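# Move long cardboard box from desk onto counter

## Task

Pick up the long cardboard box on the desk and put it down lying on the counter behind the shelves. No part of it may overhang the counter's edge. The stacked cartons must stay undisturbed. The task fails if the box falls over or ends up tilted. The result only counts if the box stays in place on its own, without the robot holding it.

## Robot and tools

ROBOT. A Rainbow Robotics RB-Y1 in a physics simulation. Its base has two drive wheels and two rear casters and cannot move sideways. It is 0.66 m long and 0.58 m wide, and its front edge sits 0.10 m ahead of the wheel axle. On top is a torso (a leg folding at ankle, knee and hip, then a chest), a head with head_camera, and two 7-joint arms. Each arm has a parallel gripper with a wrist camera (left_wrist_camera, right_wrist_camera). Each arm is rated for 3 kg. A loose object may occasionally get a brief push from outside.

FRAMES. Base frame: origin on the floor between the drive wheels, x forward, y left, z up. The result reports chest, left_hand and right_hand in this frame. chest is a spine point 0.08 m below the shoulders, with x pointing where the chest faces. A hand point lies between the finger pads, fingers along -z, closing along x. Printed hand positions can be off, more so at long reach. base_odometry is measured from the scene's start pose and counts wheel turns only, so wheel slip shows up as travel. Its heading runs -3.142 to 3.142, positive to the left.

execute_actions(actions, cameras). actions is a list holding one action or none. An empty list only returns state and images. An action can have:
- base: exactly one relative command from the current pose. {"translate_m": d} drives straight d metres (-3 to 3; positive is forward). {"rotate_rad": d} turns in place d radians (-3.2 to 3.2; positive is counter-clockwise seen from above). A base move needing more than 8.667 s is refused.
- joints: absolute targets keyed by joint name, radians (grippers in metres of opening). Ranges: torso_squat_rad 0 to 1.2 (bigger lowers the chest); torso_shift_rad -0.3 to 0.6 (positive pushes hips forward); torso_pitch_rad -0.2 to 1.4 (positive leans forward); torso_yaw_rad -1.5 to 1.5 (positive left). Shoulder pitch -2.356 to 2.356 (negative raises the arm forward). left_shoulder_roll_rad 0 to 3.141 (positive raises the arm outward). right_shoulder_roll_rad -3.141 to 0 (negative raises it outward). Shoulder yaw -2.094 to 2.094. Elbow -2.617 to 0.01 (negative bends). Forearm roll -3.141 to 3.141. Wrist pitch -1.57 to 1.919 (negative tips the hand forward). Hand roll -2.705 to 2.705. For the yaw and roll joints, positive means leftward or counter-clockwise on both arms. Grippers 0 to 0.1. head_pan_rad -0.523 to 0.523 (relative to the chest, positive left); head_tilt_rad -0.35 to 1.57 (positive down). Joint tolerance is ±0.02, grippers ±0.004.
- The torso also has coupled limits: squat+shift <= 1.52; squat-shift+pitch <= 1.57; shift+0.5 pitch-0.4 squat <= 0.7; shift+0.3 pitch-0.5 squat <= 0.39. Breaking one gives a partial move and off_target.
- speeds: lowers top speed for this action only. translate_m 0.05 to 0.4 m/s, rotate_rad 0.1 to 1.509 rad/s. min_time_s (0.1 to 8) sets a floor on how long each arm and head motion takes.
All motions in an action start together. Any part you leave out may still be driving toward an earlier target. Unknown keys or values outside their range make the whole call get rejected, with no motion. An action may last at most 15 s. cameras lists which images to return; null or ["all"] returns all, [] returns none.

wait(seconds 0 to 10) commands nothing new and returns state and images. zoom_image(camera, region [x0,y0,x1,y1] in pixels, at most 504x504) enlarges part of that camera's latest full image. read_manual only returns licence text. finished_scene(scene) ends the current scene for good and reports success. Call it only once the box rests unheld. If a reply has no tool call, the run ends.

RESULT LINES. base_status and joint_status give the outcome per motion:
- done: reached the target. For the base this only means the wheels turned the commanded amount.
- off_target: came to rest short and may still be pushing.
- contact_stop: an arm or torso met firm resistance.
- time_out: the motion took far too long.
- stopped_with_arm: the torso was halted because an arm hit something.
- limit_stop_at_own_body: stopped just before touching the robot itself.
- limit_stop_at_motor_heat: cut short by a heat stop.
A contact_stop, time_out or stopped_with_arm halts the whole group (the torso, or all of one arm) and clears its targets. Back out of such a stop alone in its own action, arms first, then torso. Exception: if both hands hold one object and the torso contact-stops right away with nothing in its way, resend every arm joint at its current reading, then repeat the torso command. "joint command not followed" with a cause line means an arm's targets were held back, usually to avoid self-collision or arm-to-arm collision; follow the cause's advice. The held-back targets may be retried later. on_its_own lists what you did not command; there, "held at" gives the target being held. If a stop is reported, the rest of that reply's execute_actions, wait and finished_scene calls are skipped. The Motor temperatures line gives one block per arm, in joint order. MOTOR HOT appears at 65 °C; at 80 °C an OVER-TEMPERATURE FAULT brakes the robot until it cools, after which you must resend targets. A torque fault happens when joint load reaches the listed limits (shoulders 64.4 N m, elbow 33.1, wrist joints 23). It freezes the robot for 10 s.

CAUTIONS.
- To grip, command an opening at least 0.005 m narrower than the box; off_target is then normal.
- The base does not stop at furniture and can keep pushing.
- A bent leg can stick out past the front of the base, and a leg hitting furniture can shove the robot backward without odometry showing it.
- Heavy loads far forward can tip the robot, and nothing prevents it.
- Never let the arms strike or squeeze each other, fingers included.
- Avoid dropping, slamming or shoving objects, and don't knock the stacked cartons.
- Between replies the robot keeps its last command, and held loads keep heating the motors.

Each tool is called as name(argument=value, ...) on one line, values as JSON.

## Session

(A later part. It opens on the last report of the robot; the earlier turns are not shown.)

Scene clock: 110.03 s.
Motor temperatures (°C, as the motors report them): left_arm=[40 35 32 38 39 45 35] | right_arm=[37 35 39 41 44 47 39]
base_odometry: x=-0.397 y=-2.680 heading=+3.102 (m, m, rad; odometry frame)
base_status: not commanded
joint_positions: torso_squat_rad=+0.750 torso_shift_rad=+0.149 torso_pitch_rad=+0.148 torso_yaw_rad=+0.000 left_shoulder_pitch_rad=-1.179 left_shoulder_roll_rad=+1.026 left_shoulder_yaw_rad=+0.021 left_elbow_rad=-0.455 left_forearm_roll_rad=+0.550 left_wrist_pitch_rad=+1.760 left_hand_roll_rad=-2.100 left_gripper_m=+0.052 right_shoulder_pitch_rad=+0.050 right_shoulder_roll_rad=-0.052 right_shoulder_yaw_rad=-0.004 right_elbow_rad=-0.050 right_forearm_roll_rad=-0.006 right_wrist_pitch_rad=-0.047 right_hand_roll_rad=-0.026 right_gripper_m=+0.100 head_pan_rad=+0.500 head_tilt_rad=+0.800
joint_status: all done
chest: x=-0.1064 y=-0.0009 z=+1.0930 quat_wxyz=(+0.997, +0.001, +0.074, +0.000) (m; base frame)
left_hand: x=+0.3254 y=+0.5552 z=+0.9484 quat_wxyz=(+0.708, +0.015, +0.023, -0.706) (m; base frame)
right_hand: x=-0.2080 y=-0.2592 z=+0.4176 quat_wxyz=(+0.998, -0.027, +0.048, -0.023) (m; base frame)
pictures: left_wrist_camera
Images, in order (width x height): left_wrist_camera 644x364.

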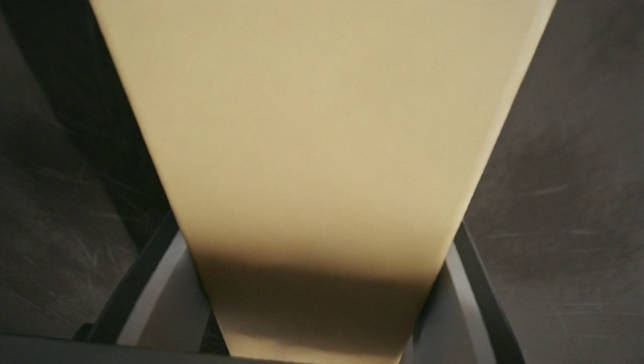

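Contact. Release and rise.

execute_actions(actions=[{"joints":{"left_gripper_m":0.1}}], cameras=[])

execute_actions(actions=[{"joints":{"torso_squat_rad":0.35,"head_tilt_rad":0.65}}], cameras=["head_camera","left_wrist_camera"])

execute_actions(actions=[{"base":{"translate_m":-0.2},"joints":{"head_tilt_rad":0.9,"left_shoulder_pitch_rad":-1.45}}], cameras=["head_camera"])

Scene clock: 111.37 s.
Motor temperatures (°C, as the motors report them): left_arm=[40 35 32 38 39 45 35] | right_arm=[37 35 39 41 44 47 39]
base_odometry: x=-0.397 y=-2.680 heading=+3.102 (m, m, rad; odometry frame)
base_status: not commanded
joint_positions: torso_squat_rad=+0.750 torso_shift_rad=+0.150 torso_pitch_rad=+0.149 torso_yaw_rad=+0.000 left_shoulder_pitch_rad=-1.173 left_shoulder_roll_rad=+1.023 left_shoulder_yaw_rad=+0.021 left_elbow_rad=-0.451 left_forearm_roll_rad=+0.550 left_wrist_pitch_rad=+1.760 left_hand_roll_rad=-2.100 left_gripper_m=+0.100 right_shoulder_pitch_rad=+0.050 right_shoulder_roll_rad=-0.052 right_shoulder_yaw_rad=-0.004 right_elbow_rad=-0.050 right_forearm_roll_rad=-0.006 right_wrist_pitch_rad=-0.047 right_hand_roll_rad=-0.026 right_gripper_m=+0.100 head_pan_rad=+0.500 head_tilt_rad=+0.800
joint_status: all done
chest: x=-0.1057 y=-0.0002 z=+1.0929 quat_wxyz=(+0.997, +0.000, +0.074, +0.000) (m; base frame)
left_hand: x=+0.3238 y=+0.5552 z=+0.9430 quat_wxyz=(+0.708, +0.010, +0.025, -0.706) (m; base frame)
right_hand: x=-0.2083 y=-0.2595 z=+0.4181 quat_wxyz=(+0.998, -0.027, +0.049, -0.023) (m; base frame)
pictures: none
No camera images: the call's "cameras" was empty. Leave "cameras" out to get every camera's image.

Scene clock: 113.53 s.
Motor temperatures (°C, as the motors report them): left_arm=[40 35 32 38 39 45 35] | right_arm=[37 35 39 41 44 47 39]
base_odometry: x=-0.397 y=-2.680 heading=+3.102 (m, m, rad; odometry frame)
base_status: not commanded
joint_positions: torso_squat_rad=+0.350 torso_shift_rad=+0.150 torso_pitch_rad=+0.150 torso_yaw_rad=+0.000 left_shoulder_pitch_rad=-1.170 left_shoulder_roll_rad=+1.021 left_shoulder_yaw_rad=+0.020 left_elbow_rad=-0.450 left_forearm_roll_rad=+0.550 left_wrist_pitch_rad=+1.760 left_hand_roll_rad=-2.100 left_gripper_m=+0.100 right_shoulder_pitch_rad=+0.050 right_shoulder_roll_rad=-0.052 right_shoulder_yaw_rad=-0.004 right_elbow_rad=-0.050 right_forearm_roll_rad=-0.006 right_wrist_pitch_rad=-0.047 right_hand_roll_rad=-0.026 right_gripper_m=+0.100 head_pan_rad=+0.500 head_tilt_rad=+0.650
joint_status: all done
chest: x=-0.0835 y=+0.0000 z=+1.2366 quat_wxyz=(+0.997, +0.000, +0.075, +0.000) (m; base frame)
left_hand: x=+0.3451 y=+0.5549 z=+1.0842 quat_wxyz=(+0.708, +0.008, +0.026, -0.706) (m; base frame)
right_hand: x=-0.1867 y=-0.2596 z=+0.5620 quat_wxyz=(+0.998, -0.028, +0.049, -0.023) (m; base frame)
pictures: head_camera, left_wrist_camera
Images, in order (width x height): head_camera 896x504, left_wrist_camera 644x364.

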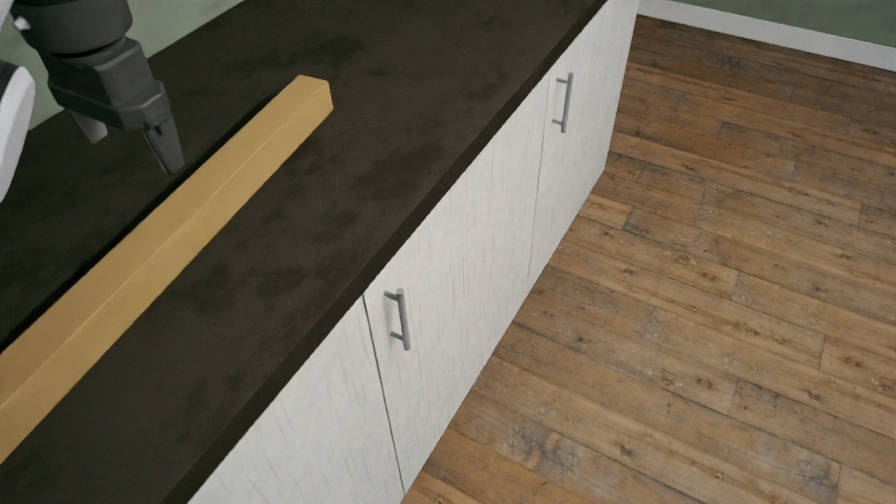

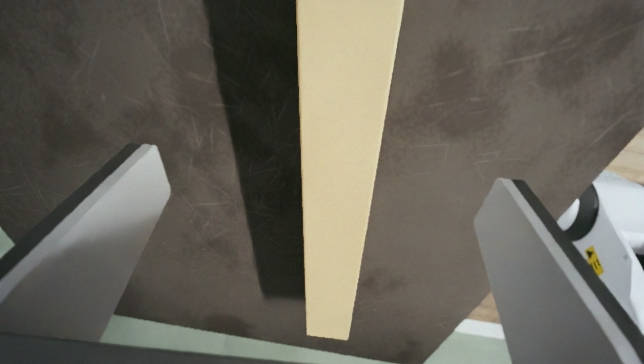

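Scene clock: 115.53 s.
Motor temperatures (°C, as the motors report them): left_arm=[40 35 32 38 39 45 35] | right_arm=[37 35 39 41 44 47 39]
base_odometry: x=-0.197 y=-2.688 heading=+3.102 (m, m, rad; odometry frame)
base_status: done
joint_positions: torso_squat_rad=+0.350 torso_shift_rad=+0.150 torso_pitch_rad=+0.150 torso_yaw_rad=+0.000 left_shoulder_pitch_rad=-1.450 left_shoulder_roll_rad=+1.020 left_shoulder_yaw_rad=+0.020 left_elbow_rad=-0.450 left_forearm_roll_rad=+0.550 left_wrist_pitch_rad=+1.760 left_hand_roll_rad=-2.100 left_gripper_m=+0.100 right_shoulder_pitch_rad=+0.050 right_shoulder_roll_rad=-0.052 right_shoulder_yaw_rad=-0.004 right_elbow_rad=-0.050 right_forearm_roll_rad=-0.006 right_wrist_pitch_rad=-0.047 right_hand_roll_rad=-0.026 right_gripper_m=+0.100 head_pan_rad=+0.500 head_tilt_rad=+0.900
joint_status: all done
chest: x=-0.0836 y=+0.0001 z=+1.2366 quat_wxyz=(+0.997, +0.000, +0.075, +0.000) (m; base frame)
left_hand: x=+0.4208 y=+0.5090 z=+1.2000 quat_wxyz=(+0.671, +0.096, -0.072, -0.732) (m; base frame)
right_hand: x=-0.1867 y=-0.2597 z=+0.5620 quat_wxyz=(+0.998, -0.028, +0.049, -0.023) (m; base frame)
pictures: head_camera
Images, in order (width x height): head_camera 896x504.

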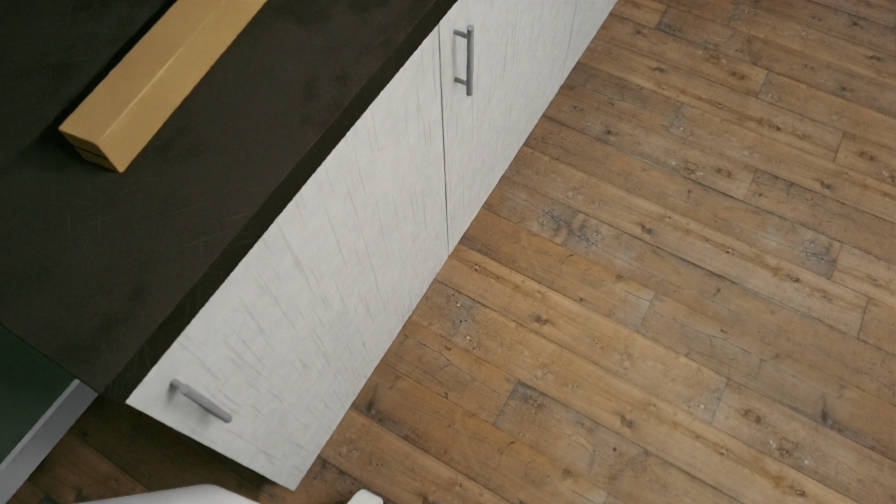

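finished_scene(scene=2)

The scene is finished: the task was done.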